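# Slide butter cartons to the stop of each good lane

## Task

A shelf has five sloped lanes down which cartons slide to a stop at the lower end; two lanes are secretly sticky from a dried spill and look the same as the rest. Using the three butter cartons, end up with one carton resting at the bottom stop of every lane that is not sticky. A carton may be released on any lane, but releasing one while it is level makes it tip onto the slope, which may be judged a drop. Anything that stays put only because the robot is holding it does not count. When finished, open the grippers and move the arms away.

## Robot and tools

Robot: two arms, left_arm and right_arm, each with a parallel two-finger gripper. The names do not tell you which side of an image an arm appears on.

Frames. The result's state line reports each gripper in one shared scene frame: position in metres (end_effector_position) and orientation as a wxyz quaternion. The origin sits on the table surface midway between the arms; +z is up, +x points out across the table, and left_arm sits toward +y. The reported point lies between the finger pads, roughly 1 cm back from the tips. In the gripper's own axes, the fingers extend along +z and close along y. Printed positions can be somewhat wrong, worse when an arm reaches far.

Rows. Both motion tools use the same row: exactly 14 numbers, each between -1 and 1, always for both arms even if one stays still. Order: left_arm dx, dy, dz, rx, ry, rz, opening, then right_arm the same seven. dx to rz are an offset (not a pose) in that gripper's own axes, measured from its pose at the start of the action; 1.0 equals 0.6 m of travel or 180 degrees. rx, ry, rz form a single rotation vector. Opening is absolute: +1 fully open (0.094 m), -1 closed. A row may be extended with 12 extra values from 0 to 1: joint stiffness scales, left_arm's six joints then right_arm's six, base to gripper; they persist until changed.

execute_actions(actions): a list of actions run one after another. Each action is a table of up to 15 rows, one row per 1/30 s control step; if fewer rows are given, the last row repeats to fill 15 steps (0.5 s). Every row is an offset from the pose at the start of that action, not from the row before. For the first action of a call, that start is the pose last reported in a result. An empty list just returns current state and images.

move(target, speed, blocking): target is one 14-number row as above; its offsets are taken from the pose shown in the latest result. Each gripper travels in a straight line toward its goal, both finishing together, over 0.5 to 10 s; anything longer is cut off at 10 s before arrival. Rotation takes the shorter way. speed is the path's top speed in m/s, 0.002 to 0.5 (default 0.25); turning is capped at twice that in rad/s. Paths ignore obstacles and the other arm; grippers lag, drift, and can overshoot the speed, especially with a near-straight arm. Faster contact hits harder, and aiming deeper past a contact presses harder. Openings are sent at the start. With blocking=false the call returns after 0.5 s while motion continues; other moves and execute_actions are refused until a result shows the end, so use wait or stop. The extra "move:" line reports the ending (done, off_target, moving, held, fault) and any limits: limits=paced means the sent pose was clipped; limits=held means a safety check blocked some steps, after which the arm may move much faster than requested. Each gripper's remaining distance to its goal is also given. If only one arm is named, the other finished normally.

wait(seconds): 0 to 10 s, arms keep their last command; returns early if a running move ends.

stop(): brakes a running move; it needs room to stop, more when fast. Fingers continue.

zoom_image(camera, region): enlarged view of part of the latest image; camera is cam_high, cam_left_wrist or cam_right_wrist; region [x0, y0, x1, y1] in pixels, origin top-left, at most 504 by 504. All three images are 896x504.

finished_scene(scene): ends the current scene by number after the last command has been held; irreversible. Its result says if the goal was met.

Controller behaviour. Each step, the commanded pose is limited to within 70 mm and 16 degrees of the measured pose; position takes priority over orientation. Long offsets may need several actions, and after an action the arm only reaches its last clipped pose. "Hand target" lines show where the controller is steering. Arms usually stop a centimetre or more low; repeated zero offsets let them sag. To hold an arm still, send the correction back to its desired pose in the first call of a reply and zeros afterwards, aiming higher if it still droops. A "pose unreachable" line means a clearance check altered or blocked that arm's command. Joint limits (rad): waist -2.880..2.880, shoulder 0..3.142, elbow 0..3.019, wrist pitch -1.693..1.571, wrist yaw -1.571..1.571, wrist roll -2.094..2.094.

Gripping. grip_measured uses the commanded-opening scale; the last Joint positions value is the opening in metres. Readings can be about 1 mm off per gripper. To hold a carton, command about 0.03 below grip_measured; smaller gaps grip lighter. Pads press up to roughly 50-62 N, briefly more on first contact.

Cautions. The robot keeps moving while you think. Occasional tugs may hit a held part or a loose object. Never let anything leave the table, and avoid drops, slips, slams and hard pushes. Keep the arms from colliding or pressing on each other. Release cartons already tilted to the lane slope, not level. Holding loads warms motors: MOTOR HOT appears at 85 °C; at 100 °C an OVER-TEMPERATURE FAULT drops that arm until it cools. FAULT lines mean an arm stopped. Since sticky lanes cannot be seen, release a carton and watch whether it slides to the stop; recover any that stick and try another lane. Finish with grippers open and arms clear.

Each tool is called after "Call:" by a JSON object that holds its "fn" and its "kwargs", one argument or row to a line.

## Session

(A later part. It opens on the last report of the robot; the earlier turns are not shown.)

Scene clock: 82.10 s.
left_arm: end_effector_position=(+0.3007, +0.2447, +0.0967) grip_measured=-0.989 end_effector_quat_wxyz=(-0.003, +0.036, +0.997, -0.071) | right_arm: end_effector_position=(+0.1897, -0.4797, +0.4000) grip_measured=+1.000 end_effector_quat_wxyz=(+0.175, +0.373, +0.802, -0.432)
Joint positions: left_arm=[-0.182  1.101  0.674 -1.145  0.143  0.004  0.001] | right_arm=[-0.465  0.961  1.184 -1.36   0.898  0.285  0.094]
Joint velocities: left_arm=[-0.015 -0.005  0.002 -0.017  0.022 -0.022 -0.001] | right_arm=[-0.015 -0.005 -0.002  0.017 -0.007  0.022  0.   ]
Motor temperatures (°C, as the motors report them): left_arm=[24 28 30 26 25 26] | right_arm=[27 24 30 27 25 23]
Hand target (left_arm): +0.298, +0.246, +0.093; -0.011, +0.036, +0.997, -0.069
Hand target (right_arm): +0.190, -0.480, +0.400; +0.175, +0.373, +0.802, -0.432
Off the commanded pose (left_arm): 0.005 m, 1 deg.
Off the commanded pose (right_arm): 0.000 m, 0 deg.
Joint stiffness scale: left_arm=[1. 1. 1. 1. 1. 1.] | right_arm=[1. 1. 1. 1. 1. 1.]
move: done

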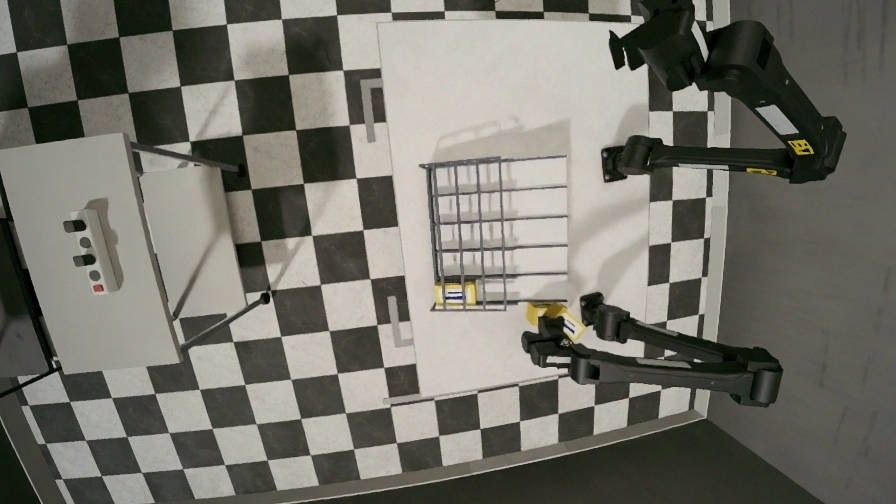

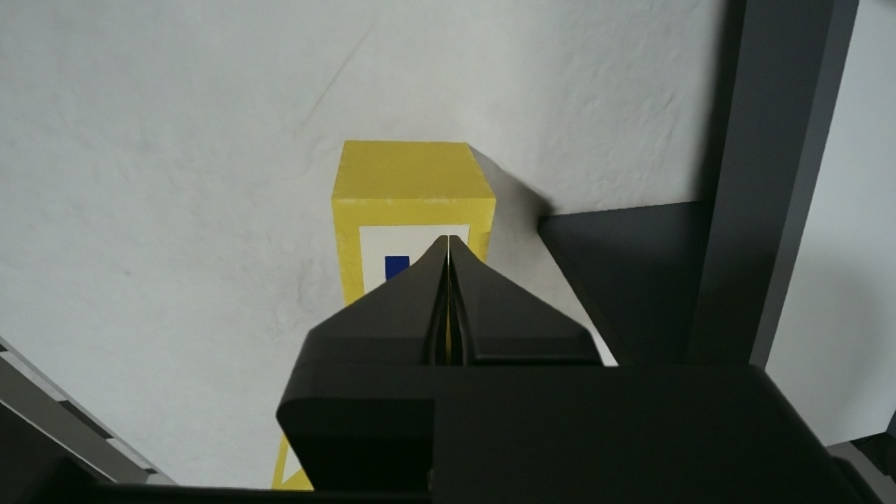

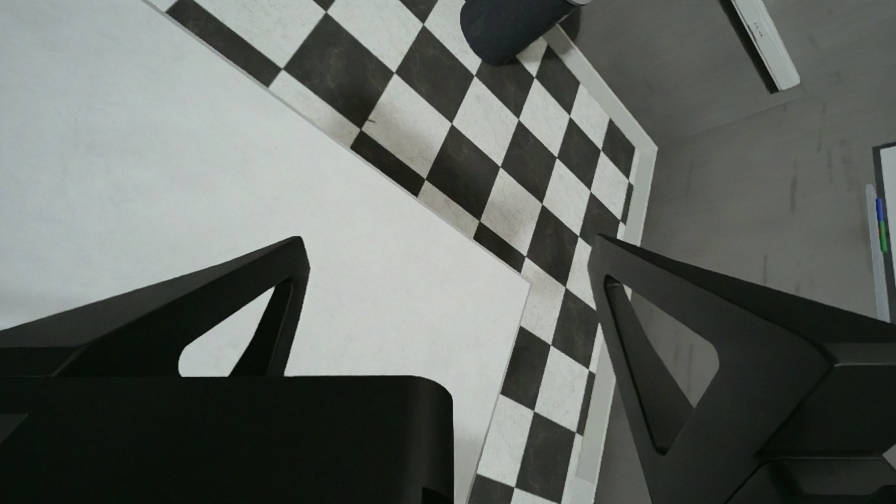

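Call:
{"fn": "move", "kwargs": {
  "target": [-0.07,0.02,-0.03,0,0,0,1, 0,0,0,0,0,0,1]
}}

Call:
{"fn": "move", "kwargs": {
  "target": [0,0,0.12,0,0,0,1, 0,0,0,0,0,0,1]
}}

Call:
{"fn": "move", "kwargs": {
  "target": [0,0,0,0,0,0,-1, 0,0,0,0,0,0,1]
}}

Scene clock: 86.20 s.
left_arm: end_effector_position=(+0.3309, +0.2539, +0.1001) grip_measured=+1.000 end_effector_quat_wxyz=(-0.011, +0.031, +0.997, -0.071) | right_arm: end_effector_position=(+0.1897, -0.4797, +0.4000) grip_measured=+1.000 end_effector_quat_wxyz=(+0.175, +0.373, +0.802, -0.432)
Joint positions: left_arm=[-0.143  1.199  0.755 -1.149  0.143  0.035  0.094] | right_arm=[-0.465  0.961  1.184 -1.36   0.898  0.285  0.094]
Joint velocities: left_arm=[ 0.005 -0.015 -0.012  0.002 -0.037  0.007  0.   ] | right_arm=[-0.005 -0.015 -0.017  0.002 -0.007  0.051  0.   ]
Motor temperatures (°C, as the motors report them): left_arm=[24 28 30 26 25 26] | right_arm=[27 24 30 27 25 23]
Hand target (left_arm): +0.343, +0.257, +0.112; -0.003, +0.036, +0.997, -0.071
Hand target (right_arm): +0.190, -0.480, +0.400; +0.175, +0.373, +0.802, -0.432
Off the commanded pose (left_arm): 0.018 m, 1 deg.
Off the commanded pose (right_arm): 0.000 m, 0 deg.
Joint stiffness scale: left_arm=[1. 1. 1. 1. 1. 1.] | right_arm=[1. 1. 1. 1. 1. 1.]
move: off_target (left_arm)

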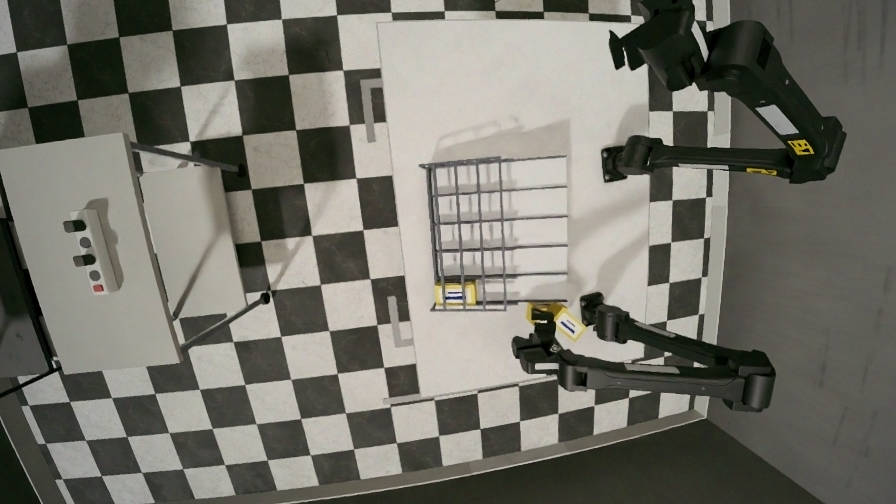

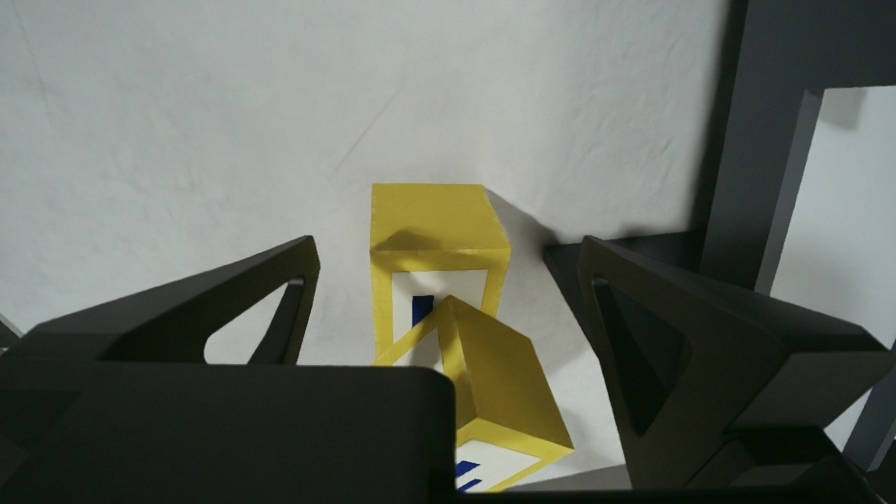

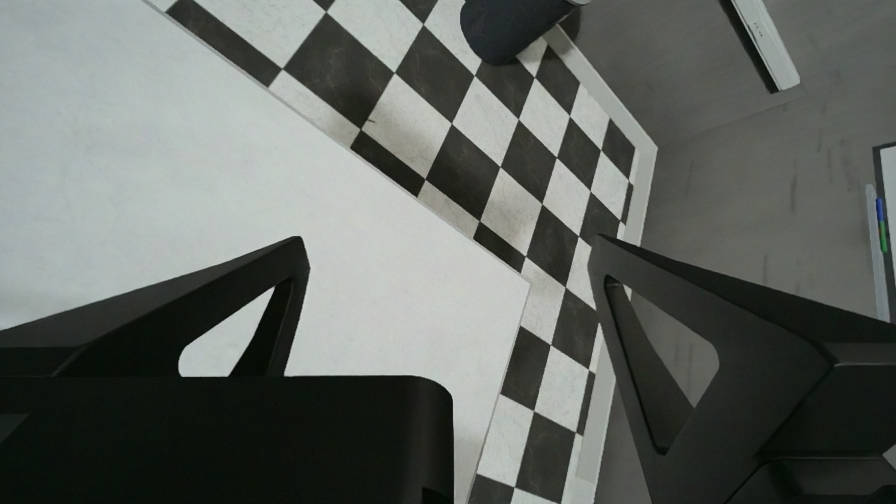

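Scene clock: 87.03 s.
left_arm: end_effector_position=(+0.3285, +0.2463, +0.0318) grip_measured=+1.000 end_effector_quat_wxyz=(-0.014, +0.035, +0.997, -0.071) | right_arm: end_effector_position=(+0.1897, -0.4797, +0.4000) grip_measured=+1.000 end_effector_quat_wxyz=(+0.175, +0.373, +0.802, -0.432)
Joint positions: left_arm=[-0.17   1.319  0.645 -0.921  0.143  0.015  0.094] | right_arm=[-0.465  0.961  1.184 -1.36   0.898  0.285  0.094]
Joint velocities: left_arm=[ 0.015 -0.005 -0.002 -0.017  0.051 -0.037  0.   ] | right_arm=[-0.005 -0.005  0.017 -0.002  0.007 -0.022  0.   ]
Motor temperatures (°C, as the motors report them): left_arm=[24 28 30 26 25 26] | right_arm=[27 24 30 27 25 23]
Hand target (left_arm): +0.329, +0.243, +0.029; -0.011, +0.031, +0.997, -0.071
Hand target (right_arm): +0.190, -0.480, +0.400; +0.175, +0.373, +0.802, -0.432
Off the commanded pose (left_arm): 0.004 m, 1 deg.
Off the commanded pose (right_arm): 0.000 m, 0 deg.
Joint stiffness scale: left_arm=[1. 1. 1. 1. 1. 1.] | right_arm=[1. 1. 1. 1. 1. 1.]
move: done

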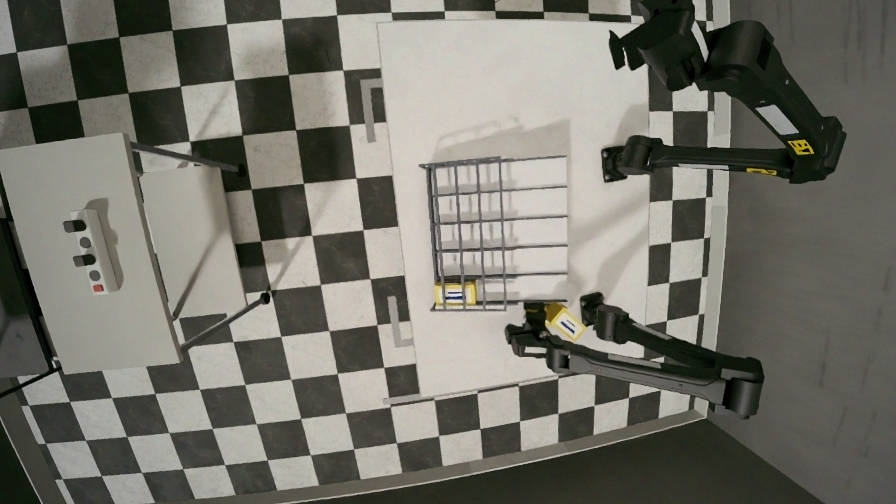

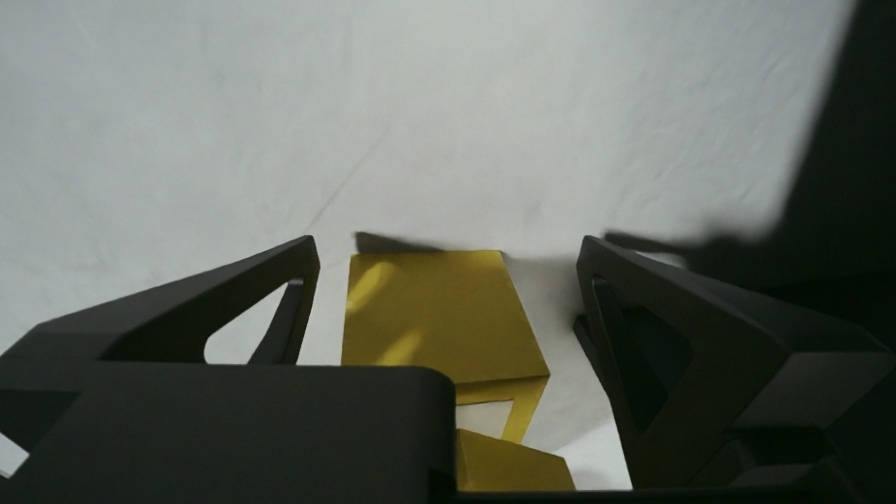

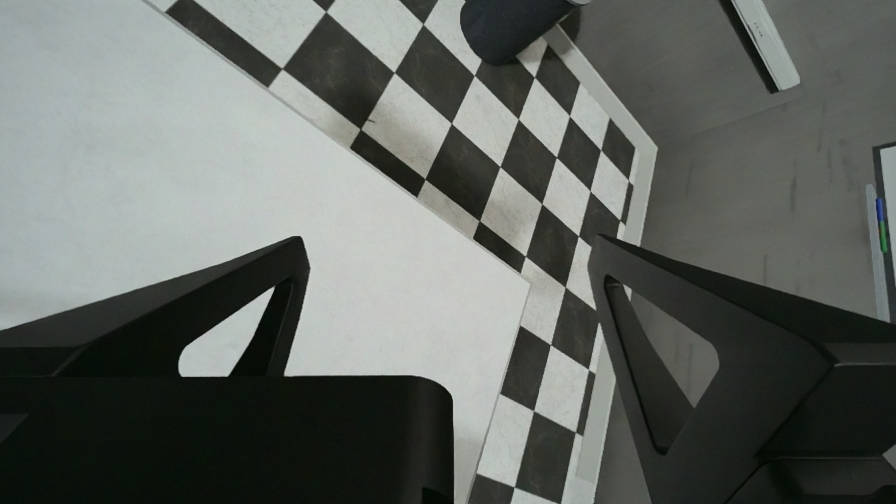

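Scene clock: 87.53 s.
left_arm: end_effector_position=(+0.3286, +0.2466, +0.0320) grip_measured=-0.991 end_effector_quat_wxyz=(-0.013, +0.034, +0.997, -0.070) | right_arm: end_effector_position=(+0.1897, -0.4797, +0.4000) grip_measured=+1.000 end_effector_quat_wxyz=(+0.175, +0.373, +0.802, -0.432)
Joint positions: left_arm=[-0.17   1.318  0.645 -0.921  0.141  0.015  0.   ] | right_arm=[-0.465  0.961  1.184 -1.36   0.898  0.285  0.094]
Joint velocities: left_arm=[-0.015 -0.005 -0.002  0.002 -0.051  0.022 -0.   ] | right_arm=[ 0.005 -0.005 -0.007  0.002 -0.007 -0.051  0.   ]
Motor temperatures (°C, as the motors report them): left_arm=[24 28 30 26 25 26] | right_arm=[27 24 30 27 25 23]
Hand target (left_arm): +0.328, +0.246, +0.032; -0.014, +0.034, +0.997, -0.071
Hand target (right_arm): +0.190, -0.480, +0.400; +0.175, +0.373, +0.802, -0.432
Off the commanded pose (left_arm): 0.000 m, 0 deg.
Off the commanded pose (right_arm): 0.000 m, 0 deg.
Joint stiffness scale: left_arm=[1. 1. 1. 1. 1. 1.] | right_arm=[1. 1. 1. 1. 1. 1.]
move: done

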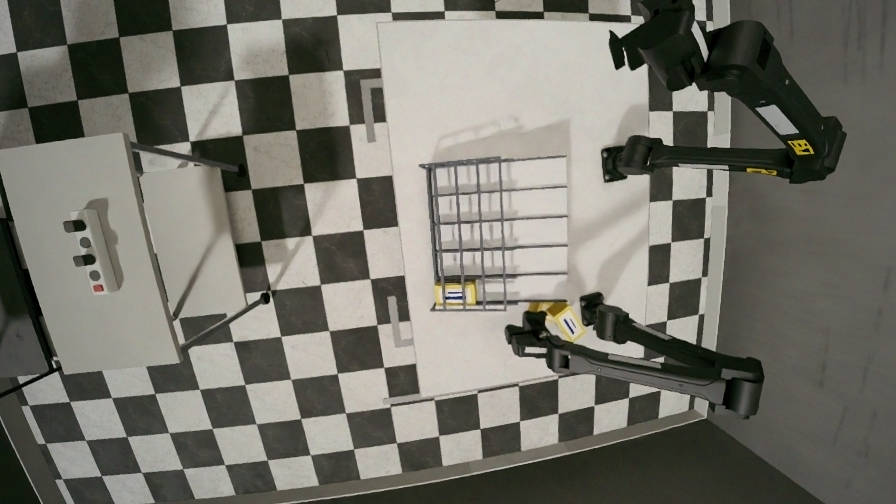

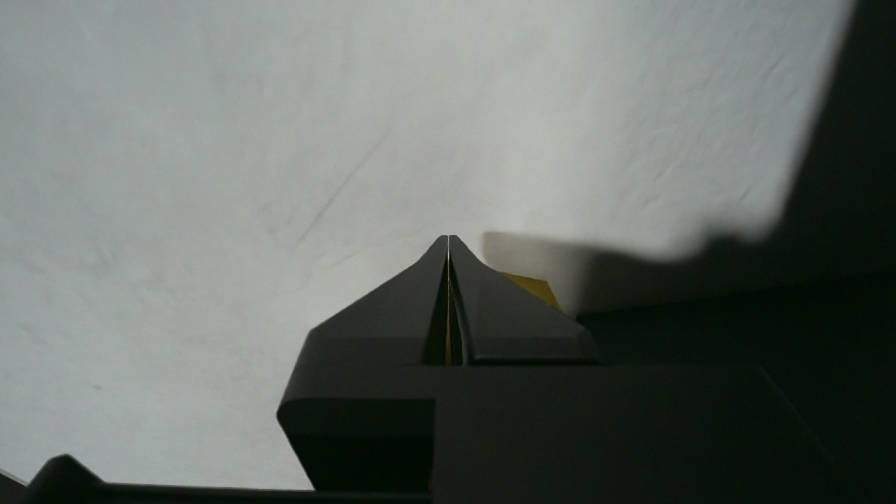

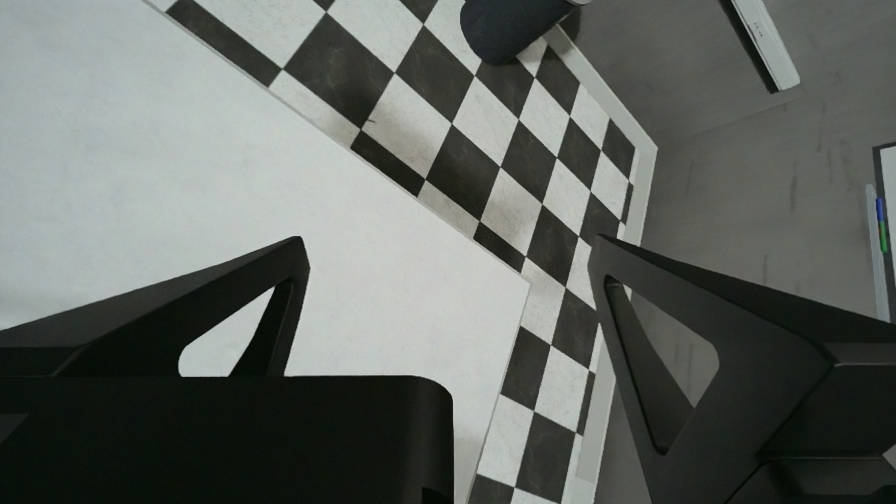

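The grab caught only the edge, and the carton squirted out. I'll lift up for a better look.

Call:
{"fn": "move", "kwargs": {
  "target": [0,0,-0.3,0,0,0,1, 0,0,0,0,0,0,1]
}}

Scene clock: 90.03 s.
left_arm: end_effector_position=(+0.3270, +0.2695, +0.1965) grip_measured=+1.000 end_effector_quat_wxyz=(-0.024, +0.030, +0.997, -0.071) | right_arm: end_effector_position=(+0.1897, -0.4797, +0.4000) grip_measured=+1.000 end_effector_quat_wxyz=(+0.175, +0.373, +0.802, -0.432)
Joint positions: left_arm=[-0.09   1.121  0.961 -1.466  0.139  0.087  0.094] | right_arm=[-0.465  0.961  1.184 -1.36   0.898  0.285  0.094]
Joint velocities: left_arm=[ 0.005 -0.005 -0.007 -0.017 -0.022  0.022  0.   ] | right_arm=[ 0.005 -0.005 -0.007  0.002  0.037  0.051  0.   ]
Motor temperatures (°C, as the motors report them): left_arm=[24 28 30 26 25 26] | right_arm=[27 24 30 27 25 23]
Hand target (left_arm): +0.335, +0.273, +0.210; -0.013, +0.034, +0.997, -0.070
Hand target (right_arm): +0.190, -0.480, +0.400; +0.175, +0.373, +0.802, -0.432
Off the commanded pose (left_arm): 0.016 m, 1 deg.
Off the commanded pose (right_arm): 0.000 m, 0 deg.
Joint stiffness scale: left_arm=[1. 1. 1. 1. 1. 1.] | right_arm=[1. 1. 1. 1. 1. 1.]
move: off_target (left_arm)

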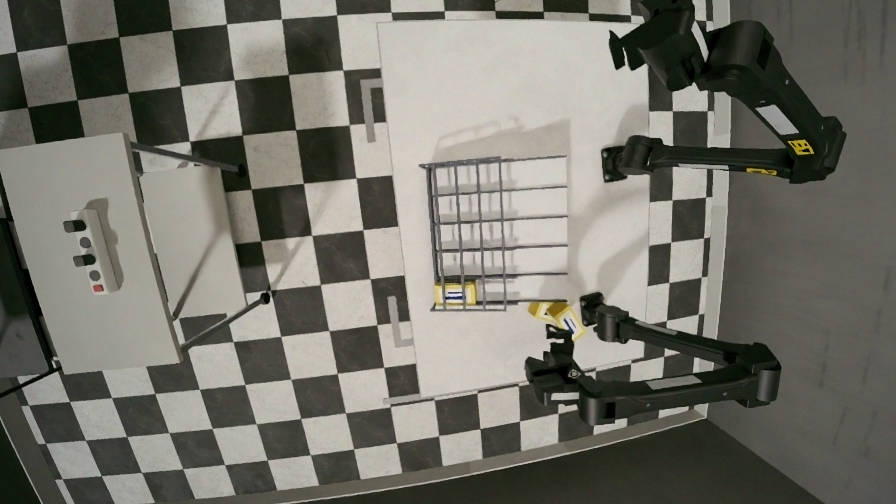

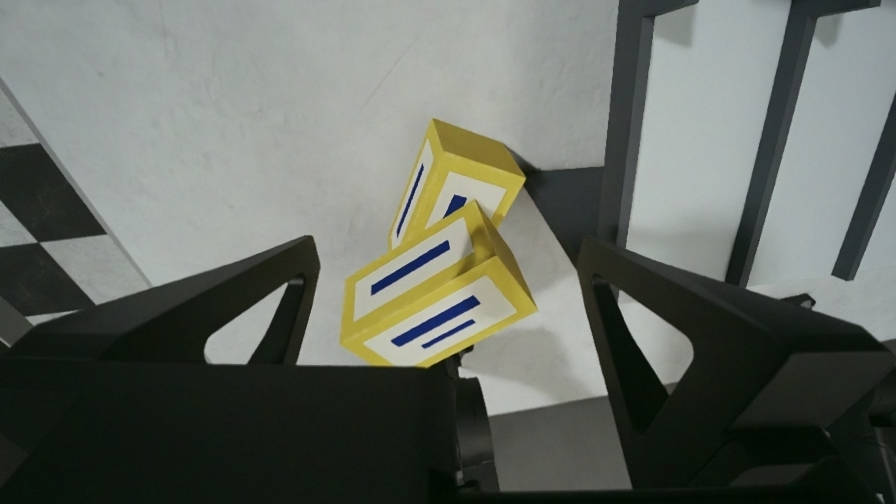

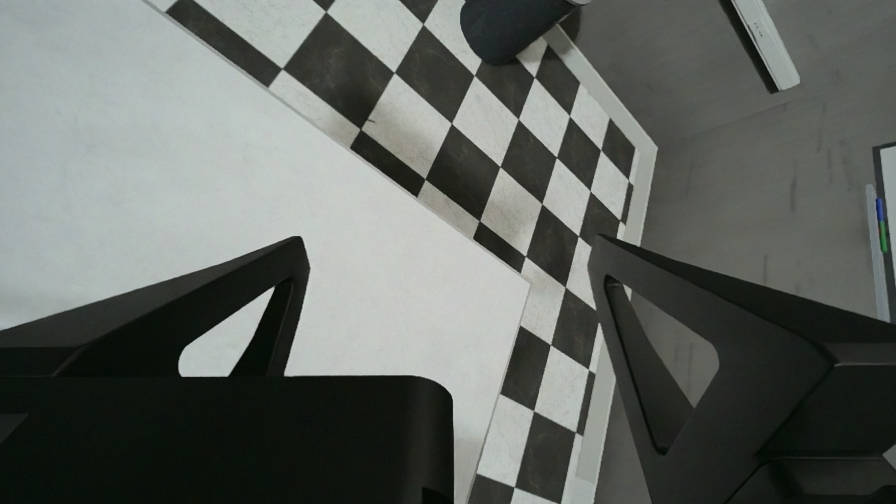

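Call:
{"fn": "move", "kwargs": {
  "target": [0.03,0,0.08,0,0,-0.33,1, 0,0,0,0,0,0,1]
}}

Scene clock: 95.37 s.
left_arm: end_effector_position=(+0.3075, +0.2665, +0.1541) grip_measured=+1.000 end_effector_quat_wxyz=(-0.060, -0.465, +0.882, -0.049) | right_arm: end_effector_position=(+0.1897, -0.4797, +0.4000) grip_measured=+1.000 end_effector_quat_wxyz=(+0.175, +0.373, +0.802, -0.432)
Joint positions: left_arm=[-0.099  1.096  0.829 -1.366  0.142 -0.951  0.094] | right_arm=[-0.465  0.961  1.184 -1.36   0.898  0.285  0.094]
Joint velocities: left_arm=[-0.015 -0.024  0.007  0.027  0.022 -0.051  0.   ] | right_arm=[ 0.005 -0.015  0.012 -0.012  0.037 -0.007  0.   ]
Motor temperatures (°C, as the motors report them): left_arm=[24 28 30 26 25 26] | right_arm=[27 24 30 27 25 23]
Hand target (left_arm): +0.306, +0.264, +0.150; -0.056, -0.468, +0.881, -0.050
Hand target (right_arm): +0.190, -0.480, +0.400; +0.175, +0.373, +0.802, -0.432
Off the commanded pose (left_arm): 0.005 m, 1 deg.
Off the commanded pose (right_arm): 0.000 m, 0 deg.
Joint stiffness scale: left_arm=[1. 1. 1. 1. 1. 1.] | right_arm=[1. 1. 1. 1. 1. 1.]
move: done

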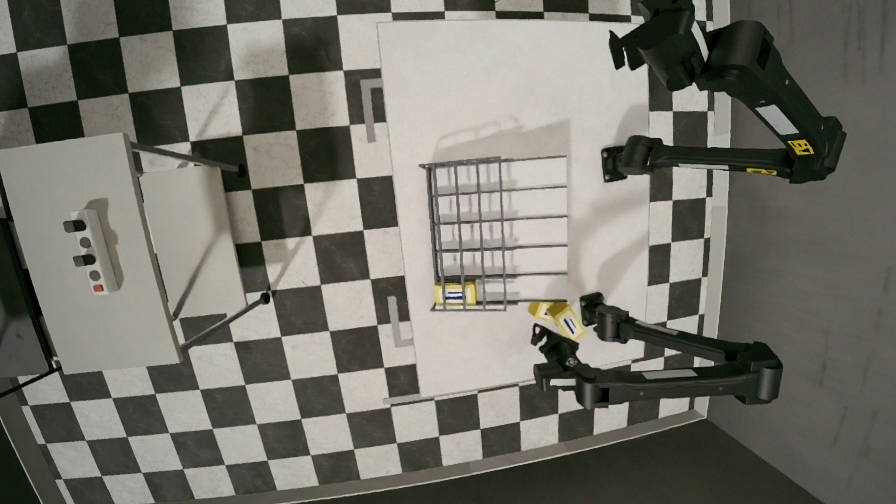

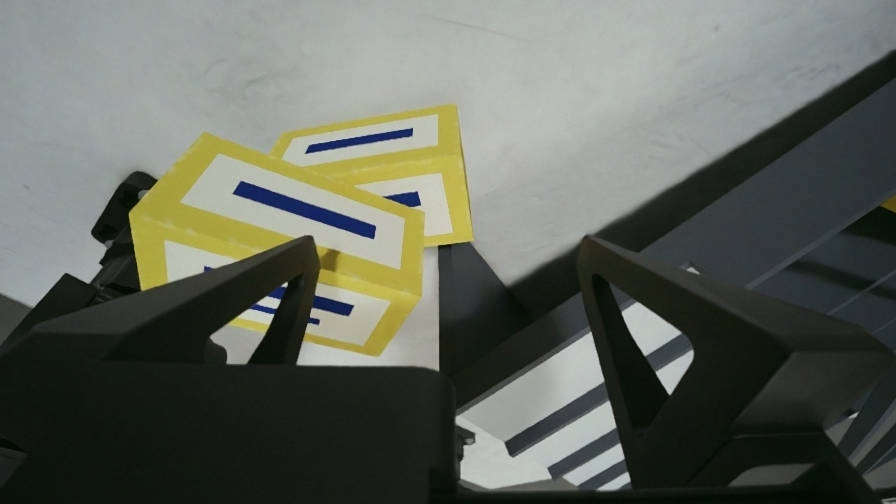

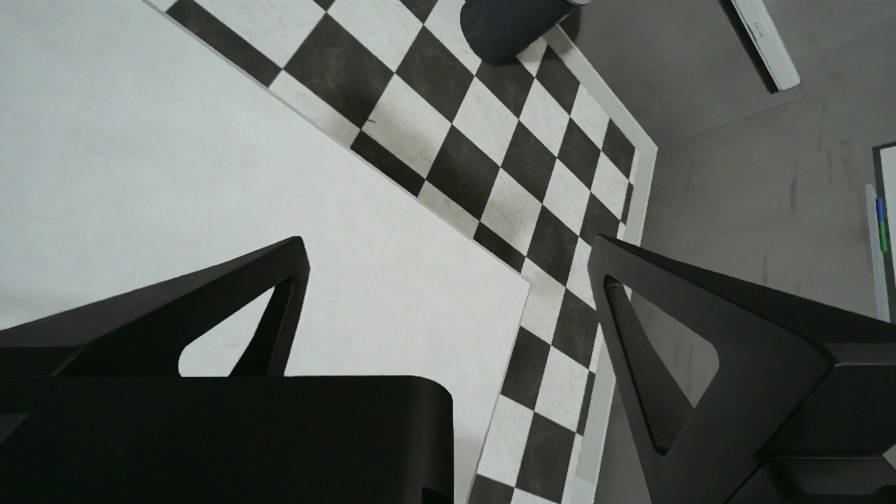

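Call:
{"fn": "move", "kwargs": {
  "target": [0,0,0,0,0,0.62,1, 0,0,0,0,0,0,1]
}}

Scene clock: 101.63 s.
left_arm: end_effector_position=(+0.3075, +0.2665, +0.1541) grip_measured=+1.000 end_effector_quat_wxyz=(+0.007, +0.460, +0.885, -0.077) | right_arm: end_effector_position=(+0.1897, -0.4797, +0.4000) grip_measured=+1.000 end_effector_quat_wxyz=(+0.175, +0.373, +0.802, -0.432)
Joint positions: left_arm=[-0.099  1.096  0.829 -1.366  0.142  0.979  0.094] | right_arm=[-0.465  0.961  1.184 -1.36   0.898  0.285  0.094]
Joint velocities: left_arm=[-0.005 -0.005 -0.017  0.012 -0.051 -0.022  0.   ] | right_arm=[ 0.005  0.005 -0.002 -0.012  0.037  0.037  0.   ]
Motor temperatures (°C, as the motors report them): left_arm=[24 28 30 26 25 26] | right_arm=[27 24 30 27 25 23]
Hand target (left_arm): +0.308, +0.266, +0.154; +0.007, +0.468, +0.880, -0.077
Hand target (right_arm): +0.190, -0.480, +0.400; +0.175, +0.373, +0.802, -0.432
Off the commanded pose (left_arm): 0.000 m, 1 deg.
Off the commanded pose (right_arm): 0.000 m, 0 deg.
Joint stiffness scale: left_arm=[1. 1. 1. 1. 1. 1.] | right_arm=[1. 1. 1. 1. 1. 1.]
move: done

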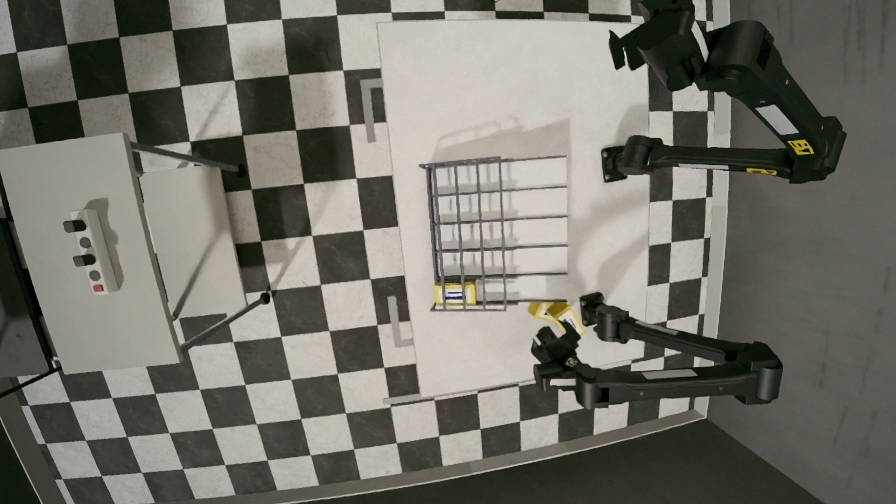

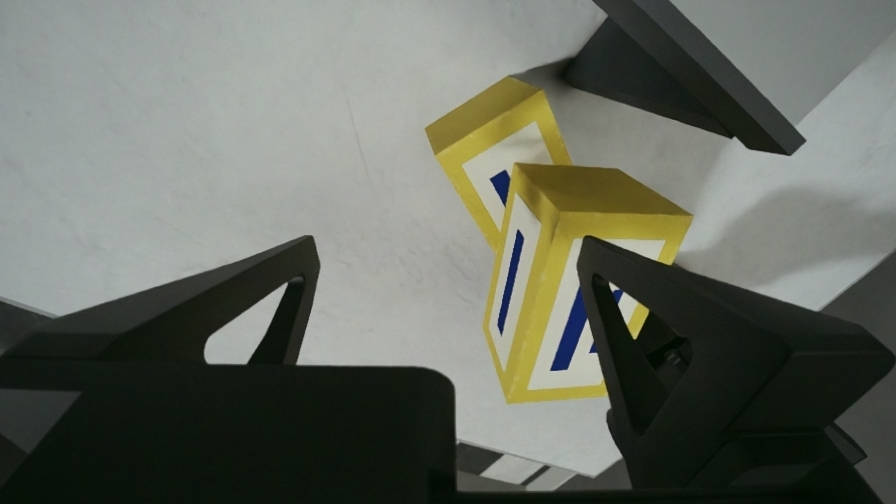

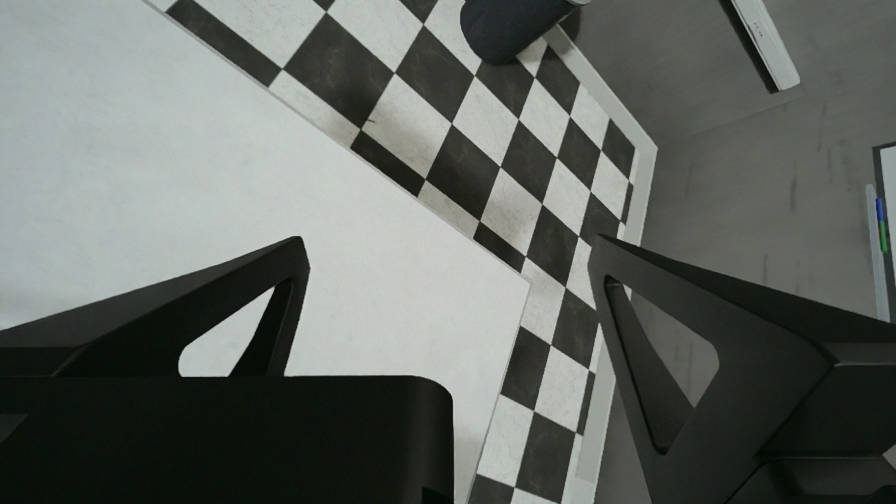

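Call:
{"fn": "move", "kwargs": {
  "target": [0,-0.065,0.16,0,0,0,1, 0,0,0,0,0,0,1]
}}

Call:
{"fn": "move", "kwargs": {
  "target": [0,0,0,0,0,0,-1, 0,0,0,0,0,0,1]
}}

Scene clock: 104.40 s.
left_arm: end_effector_position=(+0.2703, +0.2319, +0.0702) grip_measured=+1.000 end_effector_quat_wxyz=(+0.006, +0.450, +0.889, -0.078) | right_arm: end_effector_position=(+0.1897, -0.4797, +0.4000) grip_measured=+1.000 end_effector_quat_wxyz=(+0.175, +0.373, +0.802, -0.432)
Joint positions: left_arm=[-0.24   1.087  0.586 -1.11   0.152  0.814  0.094] | right_arm=[-0.465  0.961  1.184 -1.36   0.898  0.285  0.094]
Joint velocities: left_arm=[-0.005 -0.015 -0.017 -0.007  0.037  0.037  0.   ] | right_arm=[-0.015 -0.015  0.007 -0.002  0.051 -0.051  0.   ]
Motor temperatures (°C, as the motors report them): left_arm=[24 28 30 26 25 26] | right_arm=[27 24 30 27 25 23]
Hand target (left_arm): +0.269, +0.230, +0.065; +0.007, +0.460, +0.885, -0.077
Hand target (right_arm): +0.190, -0.480, +0.400; +0.175, +0.373, +0.802, -0.432
Off the commanded pose (left_arm): 0.006 m, 1 deg.
Off the commanded pose (right_arm): 0.000 m, 0 deg.
Joint stiffness scale: left_arm=[1. 1. 1. 1. 1. 1.] | right_arm=[1. 1. 1. 1. 1. 1.]
move: done

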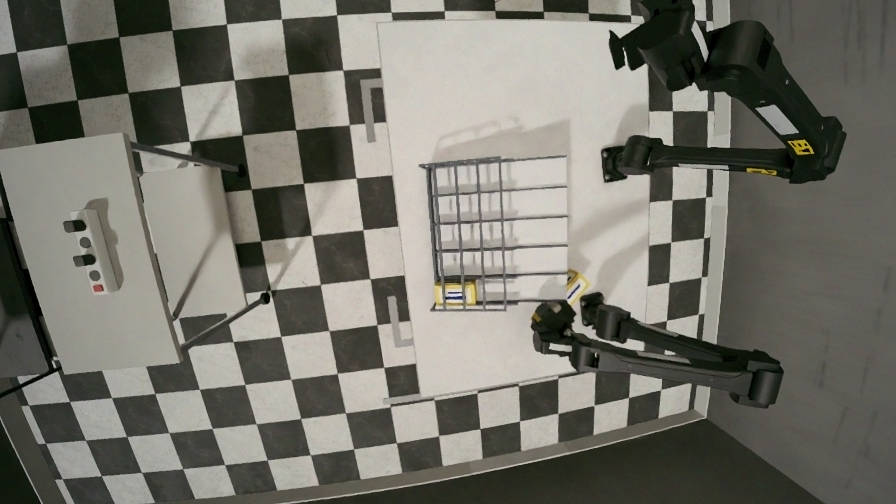

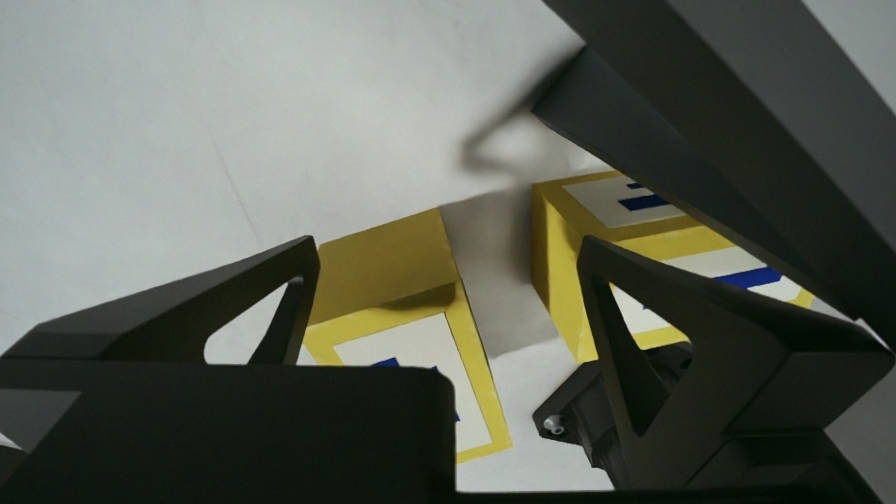

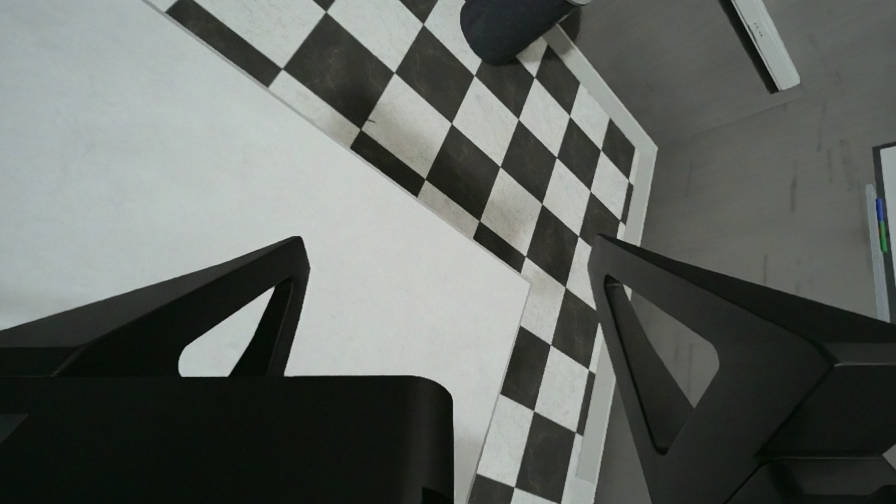

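Scene clock: 104.90 s.
left_arm: end_effector_position=(+0.2703, +0.2319, +0.0702) grip_measured=-0.991 end_effector_quat_wxyz=(+0.006, +0.450, +0.889, -0.078) | right_arm: end_effector_position=(+0.1897, -0.4797, +0.4000) grip_measured=+1.000 end_effector_quat_wxyz=(+0.175, +0.373, +0.802, -0.432)
Joint positions: left_arm=[-0.24   1.087  0.586 -1.11   0.152  0.814  0.   ] | right_arm=[-0.465  0.961  1.184 -1.36   0.898  0.285  0.094]
Joint velocities: left_arm=[-0.015  0.005 -0.007 -0.002 -0.007  0.037  0.001] | right_arm=[-0.015 -0.005  0.002  0.002  0.007 -0.022  0.   ]
Motor temperatures (°C, as the motors report them): left_arm=[24 28 30 26 25 26] | right_arm=[27 24 30 27 25 23]
Hand target (left_arm): +0.270, +0.232, +0.070; +0.006, +0.450, +0.889, -0.078
Hand target (right_arm): +0.190, -0.480, +0.400; +0.175, +0.373, +0.802, -0.432
Off the commanded pose (left_arm): 0.000 m, 0 deg.
Off the commanded pose (right_arm): 0.000 m, 0 deg.
Joint stiffness scale: left_arm=[1. 1. 1. 1. 1. 1.] | right_arm=[1. 1. 1. 1. 1. 1.]
move: done

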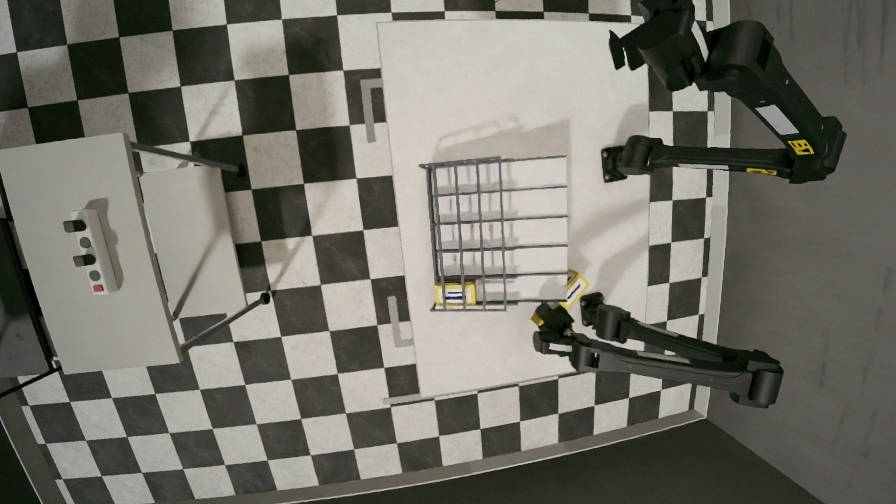

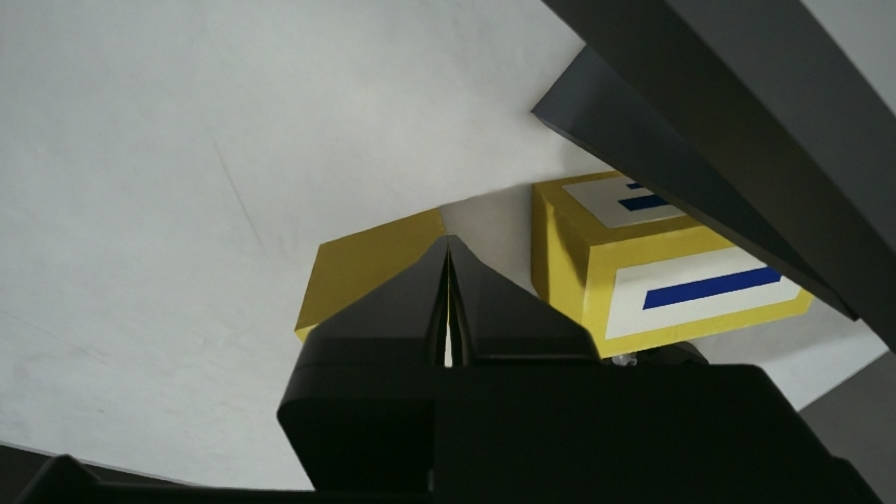

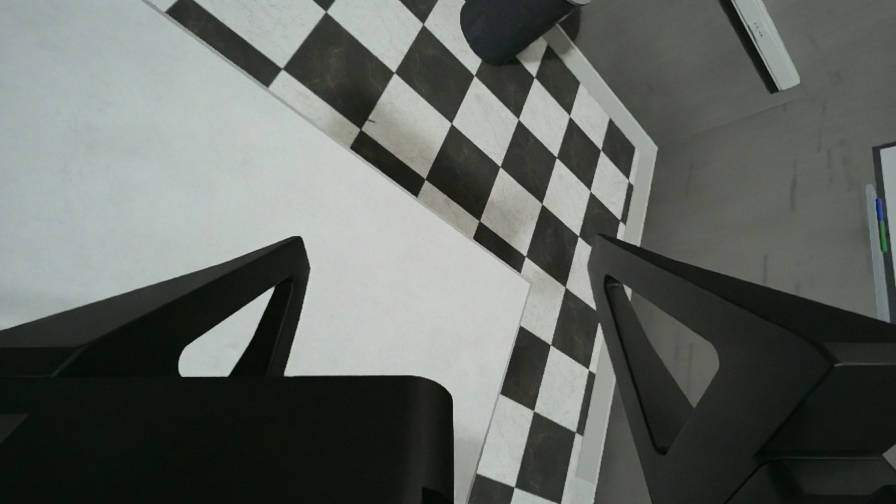

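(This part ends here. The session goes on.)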